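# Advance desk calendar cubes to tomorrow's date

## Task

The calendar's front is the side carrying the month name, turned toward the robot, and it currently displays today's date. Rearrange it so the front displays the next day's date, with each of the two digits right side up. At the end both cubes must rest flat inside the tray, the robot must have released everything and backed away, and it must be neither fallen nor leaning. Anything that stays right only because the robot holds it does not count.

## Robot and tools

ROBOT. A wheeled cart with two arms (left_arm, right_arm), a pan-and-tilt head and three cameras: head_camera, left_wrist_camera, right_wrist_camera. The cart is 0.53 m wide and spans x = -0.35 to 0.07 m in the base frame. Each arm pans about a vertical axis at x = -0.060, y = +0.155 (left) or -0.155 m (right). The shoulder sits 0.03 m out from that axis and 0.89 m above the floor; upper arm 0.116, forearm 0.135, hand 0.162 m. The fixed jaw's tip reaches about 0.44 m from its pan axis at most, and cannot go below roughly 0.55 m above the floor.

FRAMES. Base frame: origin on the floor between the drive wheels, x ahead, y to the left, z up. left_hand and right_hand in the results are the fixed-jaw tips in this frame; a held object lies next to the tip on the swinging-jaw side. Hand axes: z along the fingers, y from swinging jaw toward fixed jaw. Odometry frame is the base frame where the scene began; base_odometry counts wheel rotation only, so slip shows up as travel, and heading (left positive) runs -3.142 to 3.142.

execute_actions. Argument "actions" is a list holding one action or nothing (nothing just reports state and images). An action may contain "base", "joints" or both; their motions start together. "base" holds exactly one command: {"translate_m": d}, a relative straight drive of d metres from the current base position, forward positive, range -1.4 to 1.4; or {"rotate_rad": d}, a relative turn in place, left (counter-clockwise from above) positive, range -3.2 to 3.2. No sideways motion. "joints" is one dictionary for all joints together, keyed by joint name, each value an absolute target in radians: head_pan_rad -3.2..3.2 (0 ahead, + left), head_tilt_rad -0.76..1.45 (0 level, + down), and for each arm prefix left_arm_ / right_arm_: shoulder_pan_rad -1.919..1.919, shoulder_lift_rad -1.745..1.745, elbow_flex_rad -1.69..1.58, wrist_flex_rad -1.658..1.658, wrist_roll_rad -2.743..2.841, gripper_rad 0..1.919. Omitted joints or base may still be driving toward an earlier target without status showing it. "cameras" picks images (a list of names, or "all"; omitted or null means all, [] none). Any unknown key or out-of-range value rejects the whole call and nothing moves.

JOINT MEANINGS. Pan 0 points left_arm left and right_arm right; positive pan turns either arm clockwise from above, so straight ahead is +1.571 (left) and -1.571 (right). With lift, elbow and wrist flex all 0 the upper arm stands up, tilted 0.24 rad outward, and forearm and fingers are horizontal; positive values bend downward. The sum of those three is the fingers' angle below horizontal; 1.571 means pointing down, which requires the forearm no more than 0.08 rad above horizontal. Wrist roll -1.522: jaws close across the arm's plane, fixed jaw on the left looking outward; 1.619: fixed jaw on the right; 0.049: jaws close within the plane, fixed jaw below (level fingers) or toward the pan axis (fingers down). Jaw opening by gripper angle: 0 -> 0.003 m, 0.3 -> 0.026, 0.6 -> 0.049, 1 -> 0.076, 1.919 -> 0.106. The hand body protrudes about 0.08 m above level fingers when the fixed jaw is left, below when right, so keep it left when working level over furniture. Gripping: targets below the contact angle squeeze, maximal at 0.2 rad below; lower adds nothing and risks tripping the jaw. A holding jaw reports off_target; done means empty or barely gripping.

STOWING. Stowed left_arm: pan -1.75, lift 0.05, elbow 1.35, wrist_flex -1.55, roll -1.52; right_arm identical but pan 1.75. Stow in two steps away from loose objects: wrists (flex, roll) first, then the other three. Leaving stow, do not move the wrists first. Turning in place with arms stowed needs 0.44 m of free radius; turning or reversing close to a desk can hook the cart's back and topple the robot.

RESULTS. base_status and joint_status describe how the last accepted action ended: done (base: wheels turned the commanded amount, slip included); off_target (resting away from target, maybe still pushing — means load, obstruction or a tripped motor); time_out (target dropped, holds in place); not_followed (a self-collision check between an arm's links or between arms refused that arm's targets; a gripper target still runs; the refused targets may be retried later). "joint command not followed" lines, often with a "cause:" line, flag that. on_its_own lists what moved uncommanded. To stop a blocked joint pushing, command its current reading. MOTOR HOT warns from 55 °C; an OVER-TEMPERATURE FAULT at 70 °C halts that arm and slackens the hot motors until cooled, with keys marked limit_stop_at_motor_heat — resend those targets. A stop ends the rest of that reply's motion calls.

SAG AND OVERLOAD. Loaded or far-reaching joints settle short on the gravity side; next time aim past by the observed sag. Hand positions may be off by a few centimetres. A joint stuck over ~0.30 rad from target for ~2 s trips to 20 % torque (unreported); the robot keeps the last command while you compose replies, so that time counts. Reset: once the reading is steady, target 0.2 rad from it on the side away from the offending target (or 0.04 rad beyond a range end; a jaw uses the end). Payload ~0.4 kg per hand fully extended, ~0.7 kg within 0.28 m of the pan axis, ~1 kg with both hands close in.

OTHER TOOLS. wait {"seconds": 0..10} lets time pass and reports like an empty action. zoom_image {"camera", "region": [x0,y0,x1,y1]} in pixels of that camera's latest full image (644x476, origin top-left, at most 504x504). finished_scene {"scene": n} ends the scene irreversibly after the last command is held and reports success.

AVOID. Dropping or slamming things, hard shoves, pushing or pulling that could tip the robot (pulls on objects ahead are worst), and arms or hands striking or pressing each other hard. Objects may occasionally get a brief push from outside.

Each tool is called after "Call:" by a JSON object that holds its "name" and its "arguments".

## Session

Call:
{"name": "execute_actions", "arguments": {"actions": [{"joints":{"head_tilt_rad":0.4}}]}}

Scene clock: 1.03 s.
base_odometry: x=+0.000 y=+0.000 heading=+0.000 (m, m, rad; odometry frame)
base_status: not commanded
joint_positions: head_pan_rad=-0.024 head_tilt_rad=+0.393 left_arm_shoulder_pan_rad=-1.771 left_arm_shoulder_lift_rad=+0.101 left_arm_elbow_flex_rad=+1.301 left_arm_wrist_flex_rad=-1.522 left_arm_wrist_roll_rad=-1.505 left_arm_gripper_rad=+1.920 right_arm_shoulder_pan_rad=+1.717 right_arm_shoulder_lift_rad=+0.116 right_arm_elbow_flex_rad=+1.345 right_arm_wrist_flex_rad=-1.506 right_arm_wrist_roll_rad=-1.537 right_arm_gripper_rad=+1.920
joint_status: all done
left_hand: x=-0.3101 y=+0.0963 z=+0.8898 quat_wxyz=(-0.069, -0.660, -0.072, +0.745) (m; base frame)
right_hand: x=-0.3100 y=-0.1259 z=+0.8762 quat_wxyz=(-0.048, +0.689, -0.056, -0.721) (m; base frame)
pictures: head_camera, left_wrist_camera, right_wrist_camera
Images, in order (width x height): head_camera 644x476, left_wrist_camera 644x476, right_wrist_camera 644x476.

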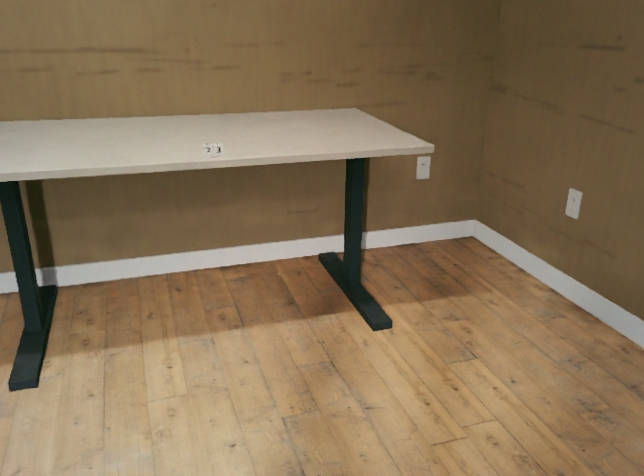

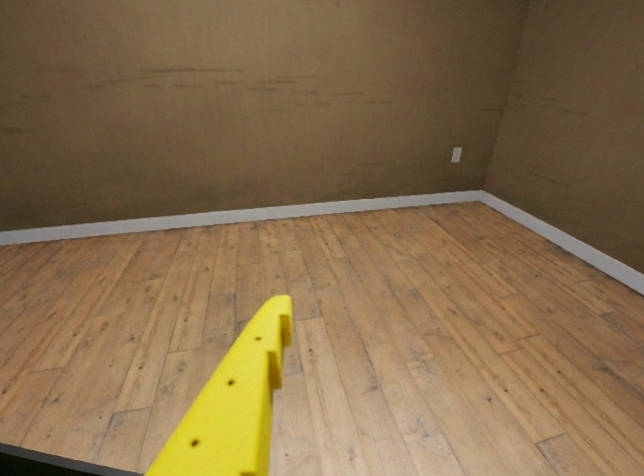

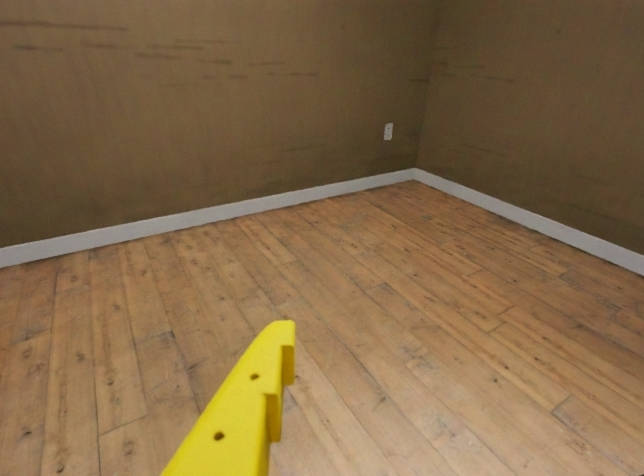

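Call:
{"name": "execute_actions", "arguments": {"actions": [{"base":{"rotate_rad":0.21}}], "cameras": []}}

Call:
{"name": "execute_actions", "arguments": {"actions": [{"base":{"translate_m":1.2},"joints":{"head_tilt_rad":0.75,"head_pan_rad":0,"right_arm_shoulder_pan_rad":-1.571,"right_arm_shoulder_lift_rad":0,"right_arm_elbow_flex_rad":0}}], "cameras": []}}

Call:
{"name": "execute_actions", "arguments": {"actions": [{"base":{"rotate_rad":0.07},"joints":{"right_arm_wrist_flex_rad":1.5,"right_arm_wrist_roll_rad":0.049,"right_arm_gripper_rad":0.7}}], "cameras": ["head_camera"]}}

Scene clock: 12.47 s.
base_odometry: x=-0.001 y=+0.000 heading=+0.208 (m, m, rad; odometry frame)
base_status: done
joint_positions: head_pan_rad=-0.024 head_tilt_rad=+0.393 left_arm_shoulder_pan_rad=-1.771 left_arm_shoulder_lift_rad=+0.101 left_arm_elbow_flex_rad=+1.301 left_arm_wrist_flex_rad=-1.522 left_arm_wrist_roll_rad=-1.505 left_arm_gripper_rad=+1.920 right_arm_shoulder_pan_rad=+1.717 right_arm_shoulder_lift_rad=+0.116 right_arm_elbow_flex_rad=+1.345 right_arm_wrist_flex_rad=-1.506 right_arm_wrist_roll_rad=-1.537 right_arm_gripper_rad=+1.920
joint_status: not commanded
left_hand: x=-0.3101 y=+0.0963 z=+0.8898 quat_wxyz=(-0.069, -0.660, -0.072, +0.745) (m; base frame)
right_hand: x=-0.3100 y=-0.1259 z=+0.8762 quat_wxyz=(-0.048, +0.689, -0.056, -0.721) (m; base frame)
pictures: none
No camera images: the call's "cameras" was empty. Leave "cameras" out to get every camera's image.

Scene clock: 19.30 s.
base_odometry: x=+1.173 y=+0.250 heading=+0.208 (m, m, rad; odometry frame)
base_status: done
joint_positions: head_pan_rad=-0.010 head_tilt_rad=+0.745 left_arm_shoulder_pan_rad=-1.771 left_arm_shoulder_lift_rad=+0.101 left_arm_elbow_flex_rad=+1.301 left_arm_wrist_flex_rad=-1.522 left_arm_wrist_roll_rad=-1.505 left_arm_gripper_rad=+1.920 right_arm_shoulder_pan_rad=-1.565 right_arm_shoulder_lift_rad=+0.036 right_arm_elbow_flex_rad=+0.030 right_arm_wrist_flex_rad=-1.506 right_arm_wrist_roll_rad=-1.537 right_arm_gripper_rad=+1.920
joint_status: all done
left_hand: x=-0.3101 y=+0.0963 z=+0.8898 quat_wxyz=(-0.069, -0.660, -0.072, +0.745) (m; base frame)
right_hand: x=+0.1586 y=-0.1484 z=+1.1609 quat_wxyz=(+0.998, +0.001, +0.066, +0.005) (m; base frame)
pictures: none
No camera images: the call's "cameras" was empty. Leave "cameras" out to get every camera's image.

Scene clock: 22.00 s.
base_odometry: x=+1.174 y=+0.250 heading=+0.279 (m, m, rad; odometry frame)
base_status: done
joint_positions: head_pan_rad=-0.010 head_tilt_rad=+0.745 left_arm_shoulder_pan_rad=-1.771 left_arm_shoulder_lift_rad=+0.101 left_arm_elbow_flex_rad=+1.301 left_arm_wrist_flex_rad=-1.522 left_arm_wrist_roll_rad=-1.505 left_arm_gripper_rad=+1.920 right_arm_shoulder_pan_rad=-1.567 right_arm_shoulder_lift_rad=+0.036 right_arm_elbow_flex_rad=+0.030 right_arm_wrist_flex_rad=+1.490 right_arm_wrist_roll_rad=+0.040 right_arm_gripper_rad=+0.710
joint_status: all done
left_hand: x=-0.3101 y=+0.0963 z=+0.8898 quat_wxyz=(-0.069, -0.660, -0.072, +0.745) (m; base frame)
right_hand: x=+0.1318 y=-0.1561 z=+0.8411 quat_wxyz=(+0.005, -0.703, +0.711, -0.005) (m; base frame)
pictures: head_camera
Images, in order (width x height): head_camera 644x476.

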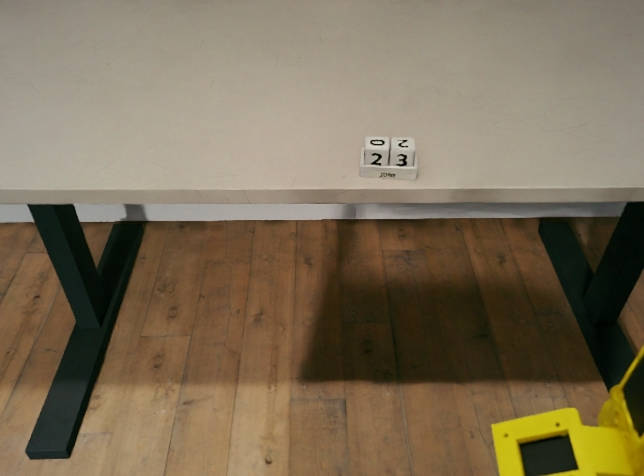

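Call:
{"name": "execute_actions", "arguments": {"actions": [{"base":{"rotate_rad":0.08}}], "cameras": []}}

Call:
{"name": "execute_actions", "arguments": {"actions": [{"base":{"translate_m":0.44},"joints":{"head_tilt_rad":1.1,"head_pan_rad":-0.4,"right_arm_shoulder_pan_rad":-1.64,"right_arm_wrist_roll_rad":-0.08,"right_arm_shoulder_lift_rad":0.15,"right_arm_elbow_flex_rad":0.17,"right_arm_wrist_flex_rad":1.23}}], "cameras": ["head_camera","right_wrist_camera"]}}

Scene clock: 28.27 s.
base_odometry: x=+1.174 y=+0.250 heading=+0.361 (m, m, rad; odometry frame)
base_status: done
joint_positions: head_pan_rad=-0.010 head_tilt_rad=+0.745 left_arm_shoulder_pan_rad=-1.771 left_arm_shoulder_lift_rad=+0.101 left_arm_elbow_flex_rad=+1.301 left_arm_wrist_flex_rad=-1.522 left_arm_wrist_roll_rad=-1.505 left_arm_gripper_rad=+1.920 right_arm_shoulder_pan_rad=-1.567 right_arm_shoulder_lift_rad=+0.036 right_arm_elbow_flex_rad=+0.030 right_arm_wrist_flex_rad=+1.490 right_arm_wrist_roll_rad=+0.040 right_arm_gripper_rad=+0.710
joint_status: not commanded
left_hand: x=-0.3101 y=+0.0963 z=+0.8898 quat_wxyz=(-0.069, -0.660, -0.072, +0.745) (m; base frame)
right_hand: x=+0.1318 y=-0.1561 z=+0.8411 quat_wxyz=(+0.005, -0.703, +0.711, -0.005) (m; base frame)
pictures: none
No camera images: the call's "cameras" was empty. Leave "cameras" out to get every camera's image.

Scene clock: 31.23 s.
base_odometry: x=+1.585 y=+0.406 heading=+0.363 (m, m, rad; odometry frame)
base_status: done
joint_positions: head_pan_rad=-0.390 head_tilt_rad=+1.095 left_arm_shoulder_pan_rad=-1.771 left_arm_shoulder_lift_rad=+0.101 left_arm_elbow_flex_rad=+1.301 left_arm_wrist_flex_rad=-1.522 left_arm_wrist_roll_rad=-1.505 left_arm_gripper_rad=+1.920 right_arm_shoulder_pan_rad=-1.634 right_arm_shoulder_lift_rad=+0.154 right_arm_elbow_flex_rad=+0.174 right_arm_wrist_flex_rad=+1.240 right_arm_wrist_roll_rad=-0.072 right_arm_gripper_rad=+0.710
joint_status: all done
left_hand: x=-0.3101 y=+0.0963 z=+0.8898 quat_wxyz=(-0.069, -0.660, -0.072, +0.745) (m; base frame)
right_hand: x=+0.1367 y=-0.1419 z=+0.8018 quat_wxyz=(+0.001, -0.687, +0.727, -0.001) (m; base frame)
pictures: head_camera, right_wrist_camera
Images, in order (width x height): head_camera 644x476, right_wrist_camera 644x476.

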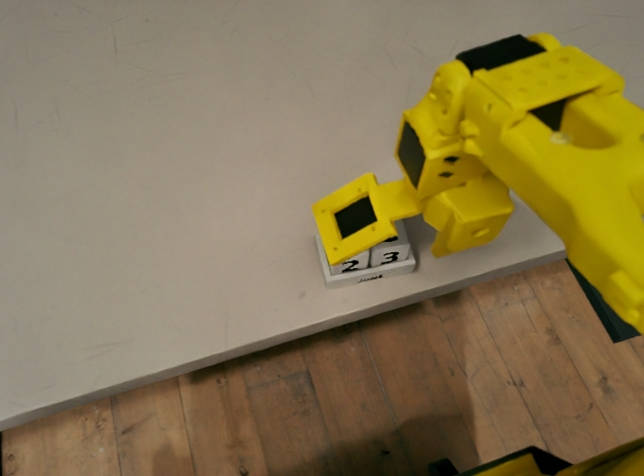

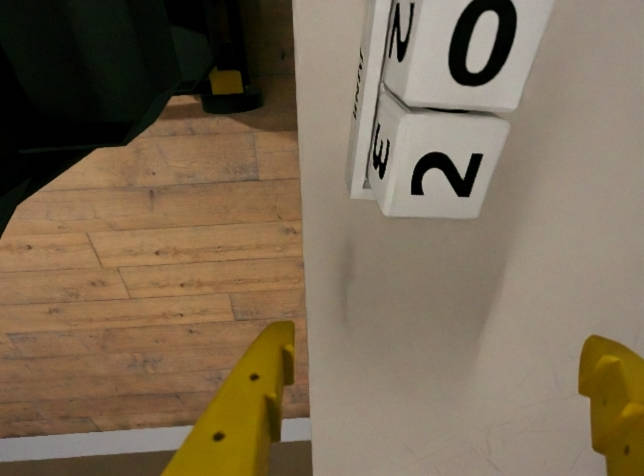

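Call:
{"name": "execute_actions", "arguments": {"actions": [{"base":{"translate_m":0.018},"joints":{"right_arm_shoulder_pan_rad":-1.73,"right_arm_wrist_roll_rad":-0.19,"right_arm_shoulder_lift_rad":0.25,"right_arm_elbow_flex_rad":0.27,"right_arm_wrist_flex_rad":1.03}}], "cameras": ["right_wrist_camera"]}}

Scene clock: 37.03 s.
base_odometry: x=+1.603 y=+0.413 heading=+0.363 (m, m, rad; odometry frame)
base_status: done
joint_positions: head_pan_rad=-0.390 head_tilt_rad=+1.095 left_arm_shoulder_pan_rad=-1.771 left_arm_shoulder_lift_rad=+0.101 left_arm_elbow_flex_rad=+1.301 left_arm_wrist_flex_rad=-1.522 left_arm_wrist_roll_rad=-1.505 left_arm_gripper_rad=+1.920 right_arm_shoulder_pan_rad=-1.725 right_arm_shoulder_lift_rad=+0.256 right_arm_elbow_flex_rad=+0.273 right_arm_wrist_flex_rad=+1.042 right_arm_wrist_roll_rad=-0.181 right_arm_gripper_rad=+0.710
joint_status: all done
left_hand: x=-0.3101 y=+0.0963 z=+0.8898 quat_wxyz=(-0.069, -0.660, -0.072, +0.745) (m; base frame)
right_hand: x=+0.1349 y=-0.1233 z=+0.7718 quat_wxyz=(+0.000, -0.680, +0.733, +0.000) (m; base frame)
pictures: right_wrist_camera
Images, in order (width x height): right_wrist_camera 644x476.

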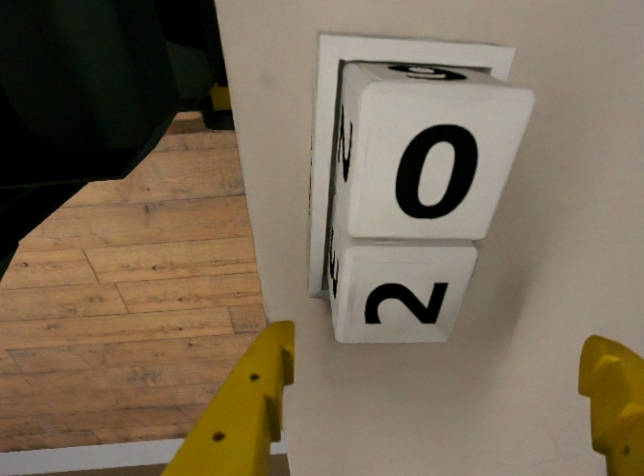

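Matches before.

Call:
{"name": "execute_actions", "arguments": {"actions": [{"base":{"translate_m":0.007},"joints":{"right_arm_shoulder_lift_rad":0.41,"right_arm_elbow_flex_rad":0.29,"right_arm_wrist_flex_rad":0.85}}], "cameras": ["right_wrist_camera"]}}

Call:
{"name": "execute_actions", "arguments": {"actions": [{"joints":{"right_arm_gripper_rad":0.2}}], "cameras": []}}

Call:
{"name": "execute_actions", "arguments": {"actions": [{"joints":{"right_arm_shoulder_lift_rad":0.17,"right_arm_elbow_flex_rad":0.22,"right_arm_wrist_flex_rad":1.12}}], "cameras": ["right_wrist_camera"]}}

Scene clock: 43.50 s.
base_odometry: x=+1.610 y=+0.416 heading=+0.363 (m, m, rad; odometry frame)
base_status: done
joint_positions: head_pan_rad=-0.390 head_tilt_rad=+1.095 left_arm_shoulder_pan_rad=-1.771 left_arm_shoulder_lift_rad=+0.101 left_arm_elbow_flex_rad=+1.301 left_arm_wrist_flex_rad=-1.522 left_arm_wrist_roll_rad=-1.505 left_arm_gripper_rad=+1.920 right_arm_shoulder_pan_rad=-1.725 right_arm_shoulder_lift_rad=+0.414 right_arm_elbow_flex_rad=+0.292 right_arm_wrist_flex_rad=+0.861 right_arm_wrist_roll_rad=-0.181 right_arm_gripper_rad=+0.710
joint_status: all done
left_hand: x=-0.3101 y=+0.0963 z=+0.8898 quat_wxyz=(-0.069, -0.660, -0.072, +0.745) (m; base frame)
right_hand: x=+0.1375 y=-0.1229 z=+0.7417 quat_wxyz=(+0.001, -0.680, +0.733, -0.001) (m; base frame)
pictures: right_wrist_camera
Images, in order (width x height): right_wrist_camera 644x476.

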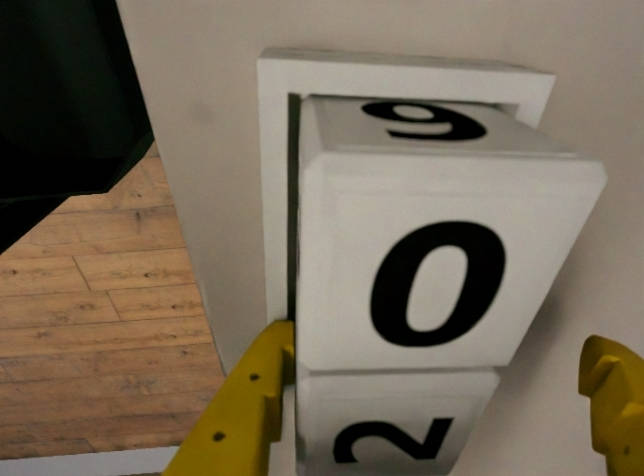

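Scene clock: 44.30 s.
base_odometry: x=+1.610 y=+0.416 heading=+0.363 (m, m, rad; odometry frame)
base_status: not commanded
joint_positions: head_pan_rad=-0.390 head_tilt_rad=+1.095 left_arm_shoulder_pan_rad=-1.771 left_arm_shoulder_lift_rad=+0.101 left_arm_elbow_flex_rad=+1.301 left_arm_wrist_flex_rad=-1.522 left_arm_wrist_roll_rad=-1.505 left_arm_gripper_rad=+1.920 right_arm_shoulder_pan_rad=-1.725 right_arm_shoulder_lift_rad=+0.414 right_arm_elbow_flex_rad=+0.292 right_arm_wrist_flex_rad=+0.860 right_arm_wrist_roll_rad=-0.181 right_arm_gripper_rad=+0.365
joint_status: right_arm_gripper_rad off_target (ended at +0.365, target +0.200)
left_hand: x=-0.3101 y=+0.0963 z=+0.8898 quat_wxyz=(-0.069, -0.660, -0.072, +0.745) (m; base frame)
right_hand: x=+0.1378 y=-0.1228 z=+0.7417 quat_wxyz=(+0.002, -0.680, +0.733, -0.001) (m; base frame)
pictures: none
No camera images: the call's "cameras" was empty. Leave "cameras" out to get every camera's image.

Scene clock: 45.27 s.
base_odometry: x=+1.610 y=+0.416 heading=+0.363 (m, m, rad; odometry frame)
base_status: not commanded
joint_positions: head_pan_rad=-0.390 head_tilt_rad=+1.095 left_arm_shoulder_pan_rad=-1.771 left_arm_shoulder_lift_rad=+0.101 left_arm_elbow_flex_rad=+1.301 left_arm_wrist_flex_rad=-1.522 left_arm_wrist_roll_rad=-1.505 left_arm_gripper_rad=+1.920 right_arm_shoulder_pan_rad=-1.725 right_arm_shoulder_lift_rad=+0.217 right_arm_elbow_flex_rad=+0.250 right_arm_wrist_flex_rad=+1.110 right_arm_wrist_roll_rad=-0.181 right_arm_gripper_rad=+0.365
joint_status: all done
left_hand: x=-0.3101 y=+0.0963 z=+0.8898 quat_wxyz=(-0.069, -0.660, -0.072, +0.745) (m; base frame)
right_hand: x=+0.1336 y=-0.1235 z=+0.7814 quat_wxyz=(-0.002, -0.680, +0.733, +0.002) (m; base frame)
pictures: right_wrist_camera
Images, in order (width x height): right_wrist_camera 644x476.

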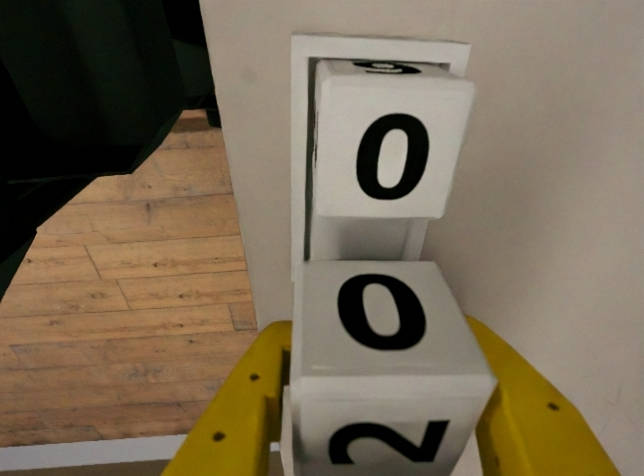

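Go to the same set-down pose; it shows the right face.

Call:
{"name": "execute_actions", "arguments": {"actions": [{"base":{"translate_m":0.013},"joints":{"right_arm_shoulder_pan_rad":-1.3,"right_arm_shoulder_lift_rad":0.3,"right_arm_elbow_flex_rad":0.07,"right_arm_wrist_flex_rad":1.18,"right_arm_wrist_roll_rad":-1.53,"head_tilt_rad":1.05,"head_pan_rad":-0.6}}], "cameras": []}}

Call:
{"name": "execute_actions", "arguments": {"actions": [{"joints":{"right_arm_shoulder_lift_rad":0.555,"right_arm_wrist_flex_rad":0.9}}], "cameras": ["head_camera"]}}

Scene clock: 51.70 s.
base_odometry: x=+1.623 y=+0.421 heading=+0.363 (m, m, rad; odometry frame)
base_status: done
joint_positions: head_pan_rad=-0.590 head_tilt_rad=+1.065 left_arm_shoulder_pan_rad=-1.771 left_arm_shoulder_lift_rad=+0.101 left_arm_elbow_flex_rad=+1.301 left_arm_wrist_flex_rad=-1.522 left_arm_wrist_roll_rad=-1.505 left_arm_gripper_rad=+1.920 right_arm_shoulder_pan_rad=-1.305 right_arm_shoulder_lift_rad=+0.306 right_arm_elbow_flex_rad=+0.101 right_arm_wrist_flex_rad=+1.170 right_arm_wrist_roll_rad=-1.520 right_arm_gripper_rad=+0.365
joint_status: all done
left_hand: x=-0.3101 y=+0.0963 z=+0.8898 quat_wxyz=(-0.069, -0.660, -0.072, +0.745) (m; base frame)
right_hand: x=+0.1502 y=-0.2043 z=+0.7838 quat_wxyz=(-0.003, +0.132, +0.991, +0.000) (m; base frame)
pictures: none
No camera images: the call's "cameras" was empty. Leave "cameras" out to get every camera's image.

Scene clock: 52.67 s.
base_odometry: x=+1.623 y=+0.421 heading=+0.363 (m, m, rad; odometry frame)
base_status: not commanded
joint_positions: head_pan_rad=-0.590 head_tilt_rad=+1.065 left_arm_shoulder_pan_rad=-1.771 left_arm_shoulder_lift_rad=+0.101 left_arm_elbow_flex_rad=+1.301 left_arm_wrist_flex_rad=-1.522 left_arm_wrist_roll_rad=-1.505 left_arm_gripper_rad=+1.920 right_arm_shoulder_pan_rad=-1.305 right_arm_shoulder_lift_rad=+0.562 right_arm_elbow_flex_rad=+0.099 right_arm_wrist_flex_rad=+0.912 right_arm_wrist_roll_rad=-1.520 right_arm_gripper_rad=+0.365
joint_status: all done
left_hand: x=-0.3101 y=+0.0963 z=+0.8898 quat_wxyz=(-0.069, -0.660, -0.072, +0.745) (m; base frame)
right_hand: x=+0.1573 y=-0.2062 z=+0.7350 quat_wxyz=(-0.001, +0.132, +0.991, +0.000) (m; base frame)
pictures: head_camera
Images, in order (width x height): head_camera 644x476.

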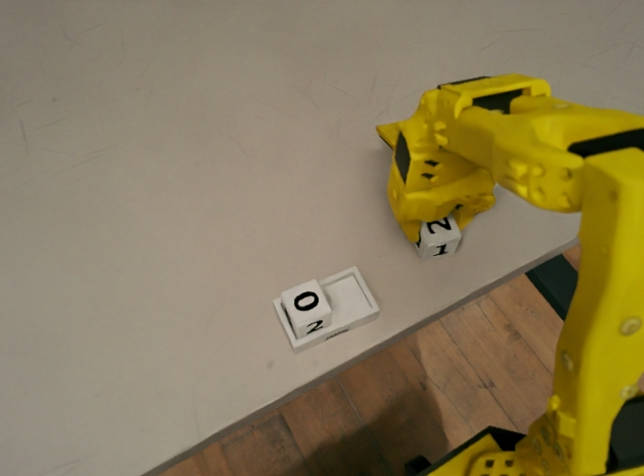

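Call:
{"name": "execute_actions", "arguments": {"actions": [{"joints":{"right_arm_gripper_rad":0.75}}], "cameras": []}}

Call:
{"name": "execute_actions", "arguments": {"actions": [{"joints":{"right_arm_shoulder_lift_rad":0.3,"right_arm_wrist_flex_rad":1.14}}], "cameras": []}}

Call:
{"name": "execute_actions", "arguments": {"actions": [{"joints":{"right_arm_wrist_roll_rad":2.3,"right_arm_shoulder_pan_rad":-1.2}}], "cameras": ["head_camera","right_wrist_camera"]}}

Scene clock: 61.03 s.
base_odometry: x=+1.623 y=+0.421 heading=+0.363 (m, m, rad; odometry frame)
base_status: not commanded
joint_positions: head_pan_rad=-0.590 head_tilt_rad=+1.065 left_arm_shoulder_pan_rad=-1.771 left_arm_shoulder_lift_rad=+0.101 left_arm_elbow_flex_rad=+1.301 left_arm_wrist_flex_rad=-1.522 left_arm_wrist_roll_rad=-1.505 left_arm_gripper_rad=+1.920 right_arm_shoulder_pan_rad=-1.305 right_arm_shoulder_lift_rad=+0.562 right_arm_elbow_flex_rad=+0.098 right_arm_wrist_flex_rad=+0.912 right_arm_wrist_roll_rad=-1.520 right_arm_gripper_rad=+0.739
joint_status: all done
left_hand: x=-0.3101 y=+0.0963 z=+0.8898 quat_wxyz=(-0.069, -0.660, -0.072, +0.745) (m; base frame)
right_hand: x=+0.1576 y=-0.2063 z=+0.7352 quat_wxyz=(-0.001, +0.132, +0.991, +0.000) (m; base frame)
pictures: none
No camera images: the call's "cameras" was empty. Leave "cameras" out to get every camera's image.

Scene clock: 61.97 s.
base_odometry: x=+1.623 y=+0.421 heading=+0.363 (m, m, rad; odometry frame)
base_status: not commanded
joint_positions: head_pan_rad=-0.590 head_tilt_rad=+1.065 left_arm_shoulder_pan_rad=-1.771 left_arm_shoulder_lift_rad=+0.101 left_arm_elbow_flex_rad=+1.301 left_arm_wrist_flex_rad=-1.522 left_arm_wrist_roll_rad=-1.505 left_arm_gripper_rad=+1.920 right_arm_shoulder_pan_rad=-1.305 right_arm_shoulder_lift_rad=+0.348 right_arm_elbow_flex_rad=+0.098 right_arm_wrist_flex_rad=+1.130 right_arm_wrist_roll_rad=-1.520 right_arm_gripper_rad=+0.740
joint_status: all done
left_hand: x=-0.3101 y=+0.0963 z=+0.8898 quat_wxyz=(-0.069, -0.660, -0.072, +0.745) (m; base frame)
right_hand: x=+0.1525 y=-0.2049 z=+0.7764 quat_wxyz=(-0.002, +0.132, +0.991, +0.000) (m; base frame)
pictures: none
No camera images: the call's "cameras" was empty. Leave "cameras" out to get every camera's image.

Scene clock: 65.67 s.
base_odometry: x=+1.623 y=+0.421 heading=+0.363 (m, m, rad; odometry frame)
base_status: not commanded
joint_positions: head_pan_rad=-0.590 head_tilt_rad=+1.065 left_arm_shoulder_pan_rad=-1.771 left_arm_shoulder_lift_rad=+0.101 left_arm_elbow_flex_rad=+1.301 left_arm_wrist_flex_rad=-1.522 left_arm_wrist_roll_rad=-1.505 left_arm_gripper_rad=+1.920 right_arm_shoulder_pan_rad=-1.206 right_arm_shoulder_lift_rad=+0.346 right_arm_elbow_flex_rad=+0.098 right_arm_wrist_flex_rad=+1.130 right_arm_wrist_roll_rad=+2.290 right_arm_gripper_rad=+0.740
joint_status: all done
left_hand: x=-0.3101 y=+0.0963 z=+0.8898 quat_wxyz=(-0.069, -0.660, -0.072, +0.745) (m; base frame)
right_hand: x=+0.1468 y=-0.2405 z=+0.7766 quat_wxyz=(+0.001, -0.988, -0.153, +0.001) (m; base frame)
pictures: head_camera, right_wrist_camera
Images, in order (width x height): head_camera 644x476, right_wrist_camera 644x476.

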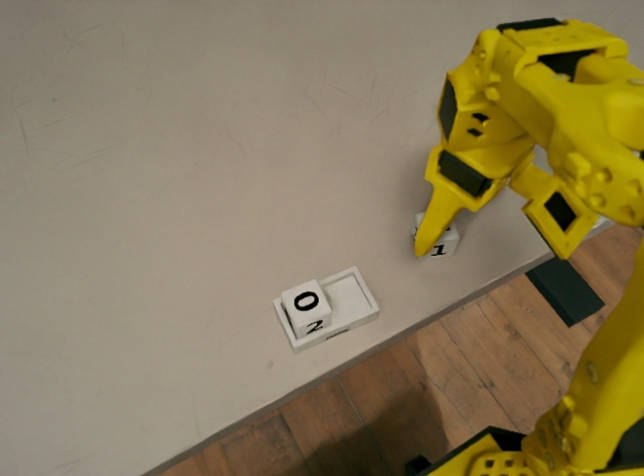

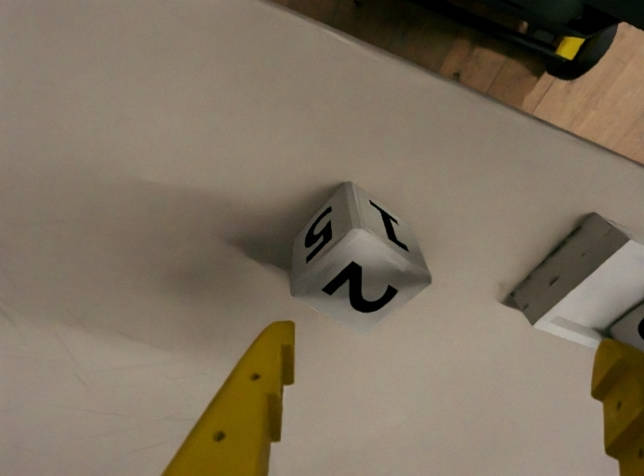

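Call:
{"name": "execute_actions", "arguments": {"actions": [{"joints":{"right_arm_wrist_roll_rad":1.72}}], "cameras": ["right_wrist_camera"]}}

Scene clock: 70.73 s.
base_odometry: x=+1.623 y=+0.421 heading=+0.363 (m, m, rad; odometry frame)
base_status: not commanded
joint_positions: head_pan_rad=-0.590 head_tilt_rad=+1.065 left_arm_shoulder_pan_rad=-1.771 left_arm_shoulder_lift_rad=+0.101 left_arm_elbow_flex_rad=+1.301 left_arm_wrist_flex_rad=-1.522 left_arm_wrist_roll_rad=-1.505 left_arm_gripper_rad=+1.920 right_arm_shoulder_pan_rad=-1.206 right_arm_shoulder_lift_rad=+0.346 right_arm_elbow_flex_rad=+0.098 right_arm_wrist_flex_rad=+1.130 right_arm_wrist_roll_rad=+1.729 right_arm_gripper_rad=+0.740
joint_status: all done
left_hand: x=-0.3101 y=+0.0963 z=+0.8898 quat_wxyz=(-0.069, -0.660, -0.072, +0.745) (m; base frame)
right_hand: x=+0.1424 y=-0.2407 z=+0.7767 quat_wxyz=(+0.000, -0.992, +0.127, +0.001) (m; base frame)
pictures: right_wrist_camera
Images, in order (width x height): right_wrist_camera 644x476.

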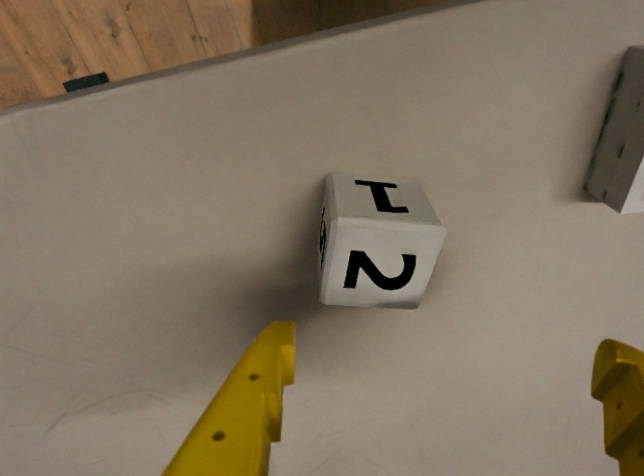

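Call:
{"name": "execute_actions", "arguments": {"actions": [{"base":{"translate_m":-0.006},"joints":{"right_arm_shoulder_lift_rad":0.555,"right_arm_wrist_flex_rad":0.9,"right_arm_wrist_roll_rad":1.67,"right_arm_shoulder_pan_rad":-1.18}}], "cameras": ["right_wrist_camera"]}}

Call:
{"name": "execute_actions", "arguments": {"actions": [{"joints":{"right_arm_gripper_rad":0.2}}], "cameras": []}}

Call:
{"name": "execute_actions", "arguments": {"actions": [{"joints":{"right_arm_shoulder_lift_rad":0.3,"right_arm_wrist_flex_rad":1.1}}], "cameras": []}}

Call:
{"name": "execute_actions", "arguments": {"actions": [{"joints":{"right_arm_shoulder_lift_rad":0.9,"right_arm_elbow_flex_rad":-0.85,"right_arm_wrist_flex_rad":-1.64,"head_tilt_rad":0.35,"head_pan_rad":-0.8}}], "cameras": ["head_camera","right_wrist_camera"]}}

Scene clock: 80.73 s.
base_odometry: x=+1.617 y=+0.418 heading=+0.363 (m, m, rad; odometry frame)
base_status: done
joint_positions: head_pan_rad=-0.590 head_tilt_rad=+1.065 left_arm_shoulder_pan_rad=-1.771 left_arm_shoulder_lift_rad=+0.101 left_arm_elbow_flex_rad=+1.301 left_arm_wrist_flex_rad=-1.522 left_arm_wrist_roll_rad=-1.505 left_arm_gripper_rad=+1.920 right_arm_shoulder_pan_rad=-1.185 right_arm_shoulder_lift_rad=+0.562 right_arm_elbow_flex_rad=+0.096 right_arm_wrist_flex_rad=+0.910 right_arm_wrist_roll_rad=+1.680 right_arm_gripper_rad=+0.740
joint_status: all done
left_hand: x=-0.3101 y=+0.0963 z=+0.8898 quat_wxyz=(-0.069, -0.660, -0.072, +0.745) (m; base frame)
right_hand: x=+0.1454 y=-0.2471 z=+0.7354 quat_wxyz=(+0.000, -0.987, +0.162, -0.001) (m; base frame)
pictures: right_wrist_camera
Images, in order (width x height): right_wrist_camera 644x476.

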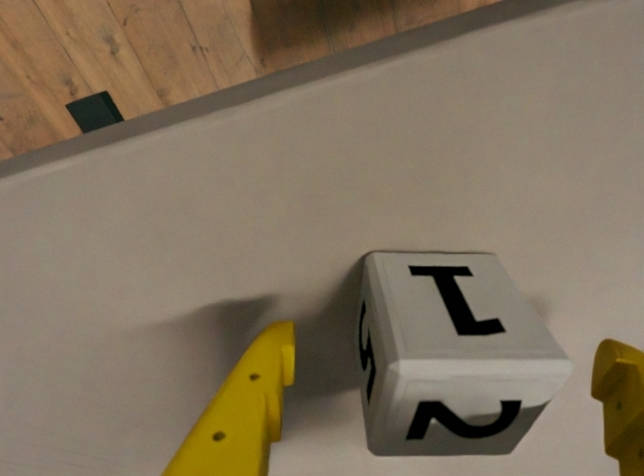

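Scene clock: 81.53 s.
base_odometry: x=+1.617 y=+0.418 heading=+0.363 (m, m, rad; odometry frame)
base_status: not commanded
joint_positions: head_pan_rad=-0.590 head_tilt_rad=+1.065 left_arm_shoulder_pan_rad=-1.771 left_arm_shoulder_lift_rad=+0.101 left_arm_elbow_flex_rad=+1.301 left_arm_wrist_flex_rad=-1.522 left_arm_wrist_roll_rad=-1.505 left_arm_gripper_rad=+1.920 right_arm_shoulder_pan_rad=-1.185 right_arm_shoulder_lift_rad=+0.562 right_arm_elbow_flex_rad=+0.096 right_arm_wrist_flex_rad=+0.910 right_arm_wrist_roll_rad=+1.678 right_arm_gripper_rad=+0.365
joint_status: right_arm_gripper_rad off_target (ended at +0.365, target +0.200)
left_hand: x=-0.3101 y=+0.0963 z=+0.8898 quat_wxyz=(-0.069, -0.660, -0.072, +0.745) (m; base frame)
right_hand: x=+0.1454 y=-0.2471 z=+0.7354 quat_wxyz=(+0.000, -0.987, +0.163, -0.001) (m; base frame)
pictures: none
No camera images: the call's "cameras" was empty. Leave "cameras" out to get every camera's image.

Scene clock: 82.43 s.
base_odometry: x=+1.617 y=+0.418 heading=+0.363 (m, m, rad; odometry frame)
base_status: not commanded
joint_positions: head_pan_rad=-0.590 head_tilt_rad=+1.065 left_arm_shoulder_pan_rad=-1.771 left_arm_shoulder_lift_rad=+0.101 left_arm_elbow_flex_rad=+1.301 left_arm_wrist_flex_rad=-1.522 left_arm_wrist_roll_rad=-1.505 left_arm_gripper_rad=+1.920 right_arm_shoulder_pan_rad=-1.185 right_arm_shoulder_lift_rad=+0.349 right_arm_elbow_flex_rad=+0.096 right_arm_wrist_flex_rad=+1.090 right_arm_wrist_roll_rad=+1.678 right_arm_gripper_rad=+0.365
joint_status: all done
left_hand: x=-0.3101 y=+0.0963 z=+0.8898 quat_wxyz=(-0.069, -0.660, -0.072, +0.745) (m; base frame)
right_hand: x=+0.1460 y=-0.2474 z=+0.7764 quat_wxyz=(-0.004, -0.987, +0.163, -0.017) (m; base frame)
pictures: none
No camera images: the call's "cameras" was empty. Leave "cameras" out to get every camera's image.

Scene clock: 84.97 s.
base_odometry: x=+1.617 y=+0.418 heading=+0.363 (m, m, rad; odometry frame)
base_status: not commanded
joint_positions: head_pan_rad=-0.790 head_tilt_rad=+0.363 left_arm_shoulder_pan_rad=-1.771 left_arm_shoulder_lift_rad=+0.101 left_arm_elbow_flex_rad=+1.301 left_arm_wrist_flex_rad=-1.522 left_arm_wrist_roll_rad=-1.505 left_arm_gripper_rad=+1.920 right_arm_shoulder_pan_rad=-1.185 right_arm_shoulder_lift_rad=+0.921 right_arm_elbow_flex_rad=-0.818 right_arm_wrist_flex_rad=-1.618 right_arm_wrist_roll_rad=+1.678 right_arm_gripper_rad=+0.365
joint_status: all done
joint sent to its limit — the command would take right_arm_wrist_flex_rad past its lower limit, so that joint was sent only as far as its limit.
left_hand: x=-0.3101 y=+0.0963 z=+0.8898 quat_wxyz=(-0.069, -0.660, -0.072, +0.745) (m; base frame)
right_hand: x=+0.1964 y=-0.2678 z=+1.0914 quat_wxyz=(-0.220, -0.028, +0.005, -0.975) (m; base frame)
pictures: head_camera, right_wrist_camera
Images, in order (width x height): head_camera 644x476, right_wrist_camera 644x476.

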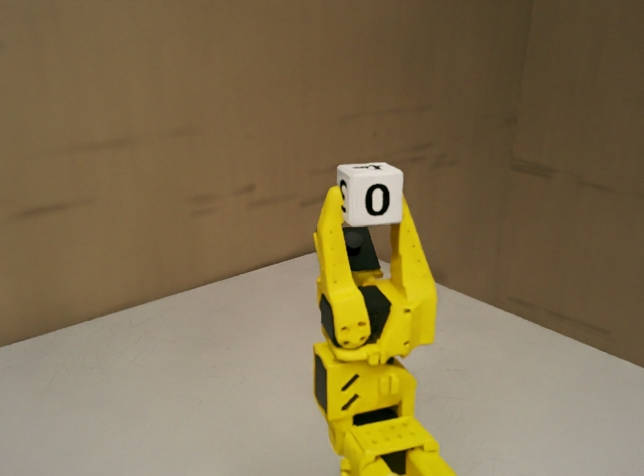

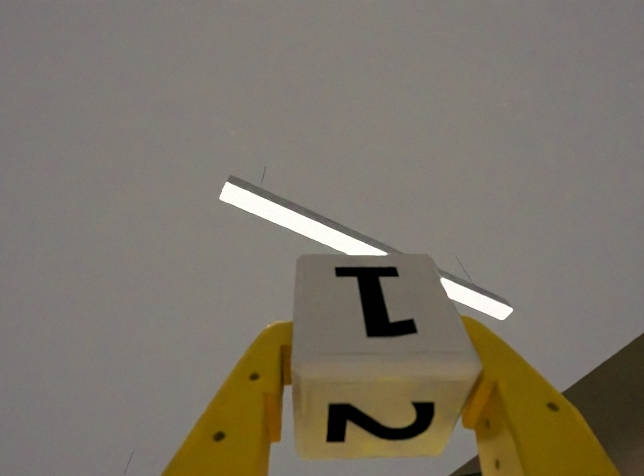

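Call:
{"name": "execute_actions", "arguments": {"actions": [{"joints":{"right_arm_shoulder_lift_rad":1.3,"right_arm_elbow_flex_rad":-1.68}}], "cameras": ["head_camera"]}}

Scene clock: 88.87 s.
base_odometry: x=+1.617 y=+0.418 heading=+0.363 (m, m, rad; odometry frame)
base_status: not commanded
joint_positions: head_pan_rad=-0.790 head_tilt_rad=+0.363 left_arm_shoulder_pan_rad=-1.771 left_arm_shoulder_lift_rad=+0.101 left_arm_elbow_flex_rad=+1.301 left_arm_wrist_flex_rad=-1.522 left_arm_wrist_roll_rad=-1.505 left_arm_gripper_rad=+1.920 right_arm_shoulder_pan_rad=-1.185 right_arm_shoulder_lift_rad=+1.314 right_arm_elbow_flex_rad=-1.653 right_arm_wrist_flex_rad=-1.622 right_arm_wrist_roll_rad=+1.678 right_arm_gripper_rad=+0.365
joint_status: all done
left_hand: x=-0.3101 y=+0.0963 z=+0.8898 quat_wxyz=(-0.069, -0.660, -0.072, +0.745) (m; base frame)
right_hand: x=+0.1317 y=-0.2416 z=+1.0934 quat_wxyz=(-0.216, +0.191, -0.032, -0.957) (m; base frame)
pictures: head_camera
Images, in order (width x height): head_camera 644x476.

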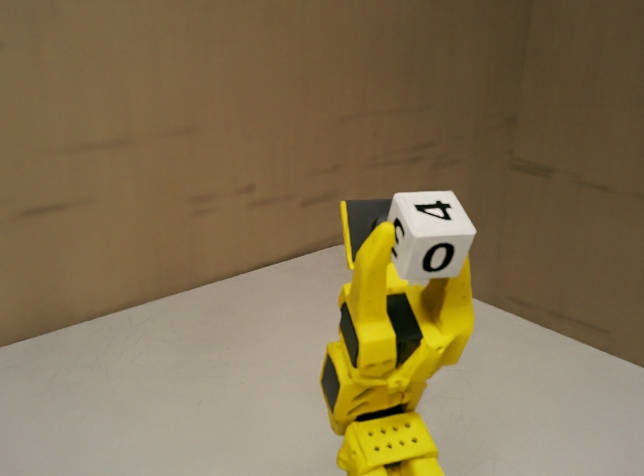

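Call:
{"name": "execute_actions", "arguments": {"actions": [{"joints":{"right_arm_shoulder_pan_rad":-1.25,"right_arm_shoulder_lift_rad":0.28,"right_arm_elbow_flex_rad":0.095,"right_arm_wrist_flex_rad":1.15,"right_arm_wrist_roll_rad":0.04,"head_tilt_rad":1.05,"head_pan_rad":-0.6}}], "cameras": []}}

Call:
{"name": "execute_actions", "arguments": {"actions": [{"joints":{"right_arm_shoulder_lift_rad":0.55,"right_arm_wrist_flex_rad":0.9}}], "cameras": []}}

Call:
{"name": "execute_actions", "arguments": {"actions": [{"joints":{"right_arm_gripper_rad":0.75}}], "cameras": []}}

Call:
{"name": "execute_actions", "arguments": {"actions": [{"joints":{"right_arm_shoulder_lift_rad":0.3,"right_arm_wrist_flex_rad":1.14}}], "cameras": []}}

Call:
{"name": "execute_actions", "arguments": {"actions": [{"base":{"translate_m":0.007},"joints":{"right_arm_wrist_roll_rad":-1.57,"right_arm_shoulder_pan_rad":-1.29}}], "cameras": ["right_wrist_camera"]}}

Scene clock: 107.63 s.
base_odometry: x=+1.617 y=+0.418 heading=+0.363 (m, m, rad; odometry frame)
base_status: not commanded
joint_positions: head_pan_rad=-0.610 head_tilt_rad=+1.045 left_arm_shoulder_pan_rad=-1.771 left_arm_shoulder_lift_rad=+0.101 left_arm_elbow_flex_rad=+1.301 left_arm_wrist_flex_rad=-1.522 left_arm_wrist_roll_rad=-1.505 left_arm_gripper_rad=+1.920 right_arm_shoulder_pan_rad=-1.245 right_arm_shoulder_lift_rad=+0.331 right_arm_elbow_flex_rad=+0.104 right_arm_wrist_flex_rad=+1.140 right_arm_wrist_roll_rad=+0.049 right_arm_gripper_rad=+0.365
joint_status: all done
left_hand: x=-0.3101 y=+0.0963 z=+0.8898 quat_wxyz=(-0.069, -0.660, -0.072, +0.745) (m; base frame)
right_hand: x=+0.1383 y=-0.2225 z=+0.7788 quat_wxyz=(-0.001, -0.583, +0.812, +0.002) (m; base frame)
pictures: none
No camera images: the call's "cameras" was empty. Leave "cameras" out to get every camera's image.

Scene clock: 108.53 s.
base_odometry: x=+1.617 y=+0.418 heading=+0.363 (m, m, rad; odometry frame)
base_status: not commanded
joint_positions: head_pan_rad=-0.610 head_tilt_rad=+1.045 left_arm_shoulder_pan_rad=-1.771 left_arm_shoulder_lift_rad=+0.101 left_arm_elbow_flex_rad=+1.301 left_arm_wrist_flex_rad=-1.522 left_arm_wrist_roll_rad=-1.505 left_arm_gripper_rad=+1.920 right_arm_shoulder_pan_rad=-1.245 right_arm_shoulder_lift_rad=+0.555 right_arm_elbow_flex_rad=+0.104 right_arm_wrist_flex_rad=+0.913 right_arm_wrist_roll_rad=+0.049 right_arm_gripper_rad=+0.365
joint_status: all done
left_hand: x=-0.3101 y=+0.0963 z=+0.8898 quat_wxyz=(-0.069, -0.660, -0.072, +0.745) (m; base frame)
right_hand: x=+0.1438 y=-0.2243 z=+0.7360 quat_wxyz=(+0.000, -0.583, +0.812, +0.000) (m; base frame)
pictures: none
No camera images: the call's "cameras" was empty. Leave "cameras" out to get every camera's image.

Scene clock: 109.33 s.
base_odometry: x=+1.617 y=+0.418 heading=+0.363 (m, m, rad; odometry frame)
base_status: not commanded
joint_positions: head_pan_rad=-0.610 head_tilt_rad=+1.045 left_arm_shoulder_pan_rad=-1.771 left_arm_shoulder_lift_rad=+0.101 left_arm_elbow_flex_rad=+1.301 left_arm_wrist_flex_rad=-1.522 left_arm_wrist_roll_rad=-1.505 left_arm_gripper_rad=+1.920 right_arm_shoulder_pan_rad=-1.245 right_arm_shoulder_lift_rad=+0.556 right_arm_elbow_flex_rad=+0.104 right_arm_wrist_flex_rad=+0.912 right_arm_wrist_roll_rad=+0.049 right_arm_gripper_rad=+0.738
joint_status: all done
left_hand: x=-0.3101 y=+0.0963 z=+0.8898 quat_wxyz=(-0.069, -0.660, -0.072, +0.745) (m; base frame)
right_hand: x=+0.1438 y=-0.2243 z=+0.7357 quat_wxyz=(+0.000, -0.583, +0.812, +0.000) (m; base frame)
pictures: none
No camera images: the call's "cameras" was empty. Leave "cameras" out to get every camera's image.

Scene clock: 110.27 s.
base_odometry: x=+1.617 y=+0.418 heading=+0.363 (m, m, rad; odometry frame)
base_status: not commanded
joint_positions: head_pan_rad=-0.610 head_tilt_rad=+1.045 left_arm_shoulder_pan_rad=-1.771 left_arm_shoulder_lift_rad=+0.101 left_arm_elbow_flex_rad=+1.301 left_arm_wrist_flex_rad=-1.522 left_arm_wrist_roll_rad=-1.505 left_arm_gripper_rad=+1.920 right_arm_shoulder_pan_rad=-1.245 right_arm_shoulder_lift_rad=+0.346 right_arm_elbow_flex_rad=+0.104 right_arm_wrist_flex_rad=+1.130 right_arm_wrist_roll_rad=+0.049 right_arm_gripper_rad=+0.740
joint_status: all done
left_hand: x=-0.3101 y=+0.0963 z=+0.8898 quat_wxyz=(-0.069, -0.660, -0.072, +0.745) (m; base frame)
right_hand: x=+0.1382 y=-0.2224 z=+0.7760 quat_wxyz=(-0.003, -0.583, +0.812, +0.004) (m; base frame)
pictures: none
No camera images: the call's "cameras" was empty. Leave "cameras" out to get every camera's image.

Scene clock: 112.27 s.
base_odometry: x=+1.624 y=+0.421 heading=+0.364 (m, m, rad; odometry frame)
base_status: done
joint_positions: head_pan_rad=-0.610 head_tilt_rad=+1.045 left_arm_shoulder_pan_rad=-1.771 left_arm_shoulder_lift_rad=+0.101 left_arm_elbow_flex_rad=+1.301 left_arm_wrist_flex_rad=-1.522 left_arm_wrist_roll_rad=-1.505 left_arm_gripper_rad=+1.920 right_arm_shoulder_pan_rad=-1.285 right_arm_shoulder_lift_rad=+0.346 right_arm_elbow_flex_rad=+0.104 right_arm_wrist_flex_rad=+1.130 right_arm_wrist_roll_rad=-1.561 right_arm_gripper_rad=+0.740
joint_status: all done
left_hand: x=-0.3101 y=+0.0963 z=+0.8898 quat_wxyz=(-0.069, -0.660, -0.072, +0.745) (m; base frame)
right_hand: x=+0.1507 y=-0.2089 z=+0.7759 quat_wxyz=(-0.004, +0.162, +0.987, +0.001) (m; base frame)
pictures: right_wrist_camera
Images, in order (width x height): right_wrist_camera 644x476.

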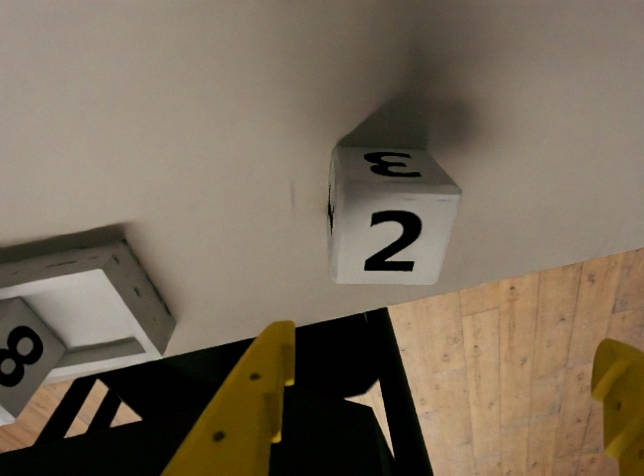

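Call:
{"name": "execute_actions", "arguments": {"actions": [{"base":{"translate_m":0.006},"joints":{"right_arm_shoulder_lift_rad":0.555,"right_arm_wrist_flex_rad":0.9}}], "cameras": []}}

Call:
{"name": "execute_actions", "arguments": {"actions": [{"joints":{"right_arm_gripper_rad":0.2}}], "cameras": ["right_wrist_camera"]}}

Call:
{"name": "execute_actions", "arguments": {"actions": [{"joints":{"right_arm_shoulder_lift_rad":0.3,"right_arm_wrist_flex_rad":0.6}}], "cameras": []}}

Call:
{"name": "execute_actions", "arguments": {"actions": [{"base":{"translate_m":-0.14},"joints":{"right_arm_shoulder_pan_rad":-1.15,"right_arm_shoulder_lift_rad":1.3,"right_arm_elbow_flex_rad":-0.42,"right_arm_wrist_flex_rad":-0.8,"right_arm_wrist_roll_rad":-1.515,"head_tilt_rad":0.9,"head_pan_rad":-0.7}}], "cameras": ["head_camera","right_wrist_camera"]}}

Scene clock: 124.20 s.
base_odometry: x=+1.630 y=+0.423 heading=+0.364 (m, m, rad; odometry frame)
base_status: done
joint_positions: head_pan_rad=-0.610 head_tilt_rad=+1.045 left_arm_shoulder_pan_rad=-1.771 left_arm_shoulder_lift_rad=+0.101 left_arm_elbow_flex_rad=+1.301 left_arm_wrist_flex_rad=-1.522 left_arm_wrist_roll_rad=-1.505 left_arm_gripper_rad=+1.920 right_arm_shoulder_pan_rad=-1.285 right_arm_shoulder_lift_rad=+0.562 right_arm_elbow_flex_rad=+0.104 right_arm_wrist_flex_rad=+0.912 right_arm_wrist_roll_rad=-1.561 right_arm_gripper_rad=+0.740
joint_status: all done
left_hand: x=-0.3101 y=+0.0963 z=+0.8898 quat_wxyz=(-0.069, -0.660, -0.072, +0.745) (m; base frame)
right_hand: x=+0.1555 y=-0.2103 z=+0.7345 quat_wxyz=(-0.004, +0.162, +0.987, +0.000) (m; base frame)
pictures: none
No camera images: the call's "cameras" was empty. Leave "cameras" out to get every camera's image.

Scene clock: 125.00 s.
base_odometry: x=+1.630 y=+0.423 heading=+0.364 (m, m, rad; odometry frame)
base_status: not commanded
joint_positions: head_pan_rad=-0.610 head_tilt_rad=+1.045 left_arm_shoulder_pan_rad=-1.771 left_arm_shoulder_lift_rad=+0.101 left_arm_elbow_flex_rad=+1.301 left_arm_wrist_flex_rad=-1.522 left_arm_wrist_roll_rad=-1.505 left_arm_gripper_rad=+1.920 right_arm_shoulder_pan_rad=-1.285 right_arm_shoulder_lift_rad=+0.562 right_arm_elbow_flex_rad=+0.104 right_arm_wrist_flex_rad=+0.910 right_arm_wrist_roll_rad=-1.561 right_arm_gripper_rad=+0.365
joint_status: right_arm_gripper_rad off_target (ended at +0.365, target +0.200)
left_hand: x=-0.3101 y=+0.0963 z=+0.8898 quat_wxyz=(-0.069, -0.660, -0.072, +0.745) (m; base frame)
right_hand: x=+0.1557 y=-0.2104 z=+0.7345 quat_wxyz=(-0.003, +0.162, +0.987, +0.000) (m; base frame)
pictures: right_wrist_camera
Images, in order (width x height): right_wrist_camera 644x476.

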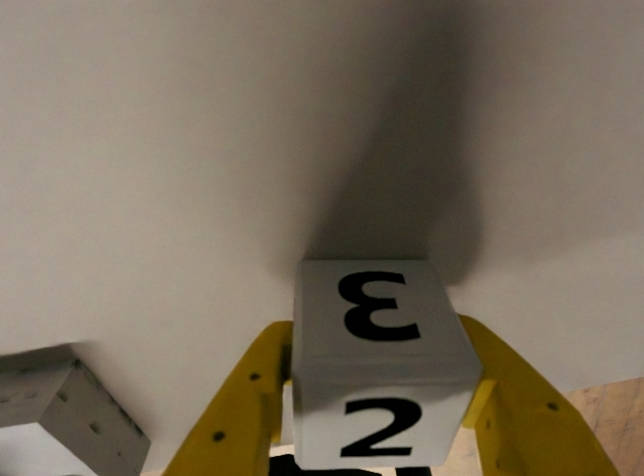

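Scene clock: 125.97 s.
base_odometry: x=+1.630 y=+0.423 heading=+0.364 (m, m, rad; odometry frame)
base_status: not commanded
joint_positions: head_pan_rad=-0.610 head_tilt_rad=+1.045 left_arm_shoulder_pan_rad=-1.771 left_arm_shoulder_lift_rad=+0.101 left_arm_elbow_flex_rad=+1.301 left_arm_wrist_flex_rad=-1.522 left_arm_wrist_roll_rad=-1.505 left_arm_gripper_rad=+1.920 right_arm_shoulder_pan_rad=-1.285 right_arm_shoulder_lift_rad=+0.354 right_arm_elbow_flex_rad=+0.104 right_arm_wrist_flex_rad=+0.617 right_arm_wrist_roll_rad=-1.561 right_arm_gripper_rad=+0.365
joint_status: all done
left_hand: x=-0.3101 y=+0.0963 z=+0.8898 quat_wxyz=(-0.069, -0.660, -0.072, +0.745) (m; base frame)
right_hand: x=+0.2256 y=-0.2310 z=+0.7938 quat_wxyz=(+0.244, +0.157, +0.957, -0.030) (m; base frame)
pictures: none
No camera images: the call's "cameras" was empty. Leave "cameras" out to get every camera's image.

Scene clock: 127.67 s.
base_odometry: x=+1.499 y=+0.373 heading=+0.363 (m, m, rad; odometry frame)
base_status: done
joint_positions: head_pan_rad=-0.690 head_tilt_rad=+0.915 left_arm_shoulder_pan_rad=-1.771 left_arm_shoulder_lift_rad=+0.101 left_arm_elbow_flex_rad=+1.301 left_arm_wrist_flex_rad=-1.522 left_arm_wrist_roll_rad=-1.505 left_arm_gripper_rad=+1.920 right_arm_shoulder_pan_rad=-1.154 right_arm_shoulder_lift_rad=+1.319 right_arm_elbow_flex_rad=-0.405 right_arm_wrist_flex_rad=-0.777 right_arm_wrist_roll_rad=-1.523 right_arm_gripper_rad=+0.365
joint_status: all done
left_hand: x=-0.3101 y=+0.0963 z=+0.8898 quat_wxyz=(-0.069, -0.660, -0.072, +0.745) (m; base frame)
right_hand: x=+0.3016 y=-0.3065 z=+0.7694 quat_wxyz=(+0.643, +0.156, +0.737, -0.136) (m; base frame)
pictures: head_camera, right_wrist_camera
Images, in order (width x height): head_camera 644x476, right_wrist_camera 644x476.

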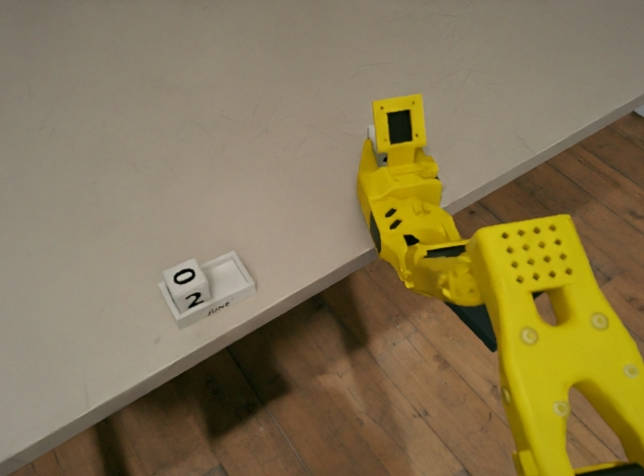

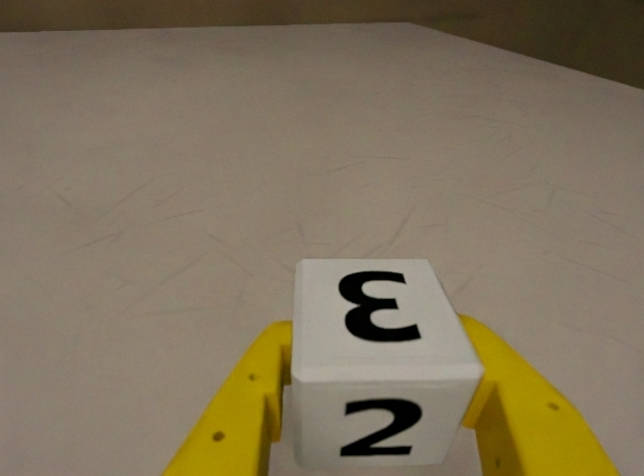

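Call:
{"name": "execute_actions", "arguments": {"actions": [{"base":{"translate_m":-0.02},"joints":{"right_arm_shoulder_lift_rad":1.45,"right_arm_wrist_flex_rad":-0.94}}], "cameras": ["head_camera","right_wrist_camera"]}}

Scene clock: 132.23 s.
base_odometry: x=+1.480 y=+0.366 heading=+0.363 (m, m, rad; odometry frame)
base_status: done
joint_positions: head_pan_rad=-0.690 head_tilt_rad=+0.915 left_arm_shoulder_pan_rad=-1.771 left_arm_shoulder_lift_rad=+0.101 left_arm_elbow_flex_rad=+1.301 left_arm_wrist_flex_rad=-1.522 left_arm_wrist_roll_rad=-1.505 left_arm_gripper_rad=+1.920 right_arm_shoulder_pan_rad=-1.154 right_arm_shoulder_lift_rad=+1.466 right_arm_elbow_flex_rad=-0.405 right_arm_wrist_flex_rad=-0.918 right_arm_wrist_roll_rad=-1.523 right_arm_gripper_rad=+0.365
joint_status: all done
left_hand: x=-0.3101 y=+0.0963 z=+0.8898 quat_wxyz=(-0.069, -0.660, -0.072, +0.745) (m; base frame)
right_hand: x=+0.2857 y=-0.2995 z=+0.7398 quat_wxyz=(+0.641, +0.157, +0.739, -0.135) (m; base frame)
pictures: head_camera, right_wrist_camera
Images, in order (width x height): head_camera 644x476, right_wrist_camera 644x476.

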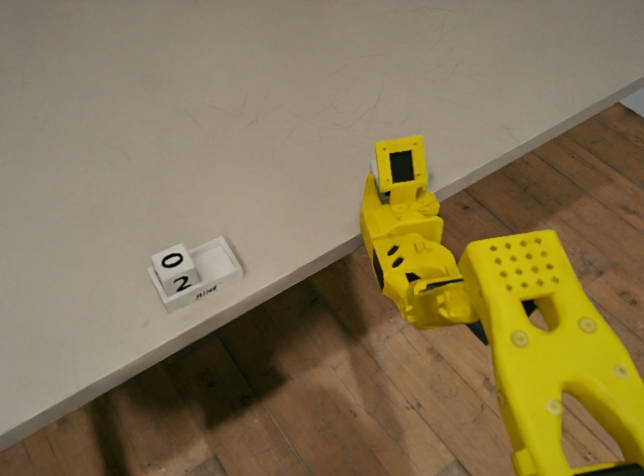

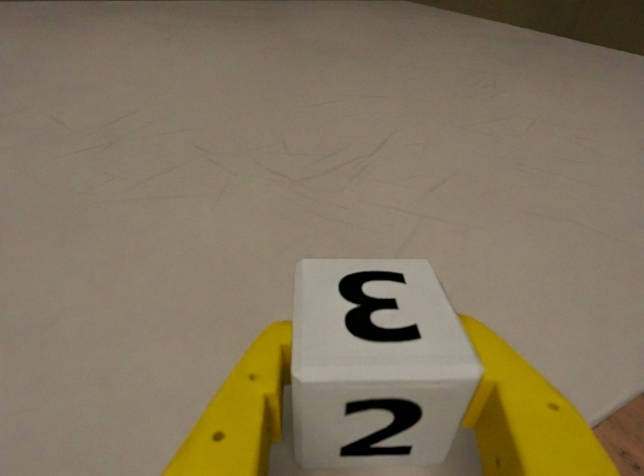

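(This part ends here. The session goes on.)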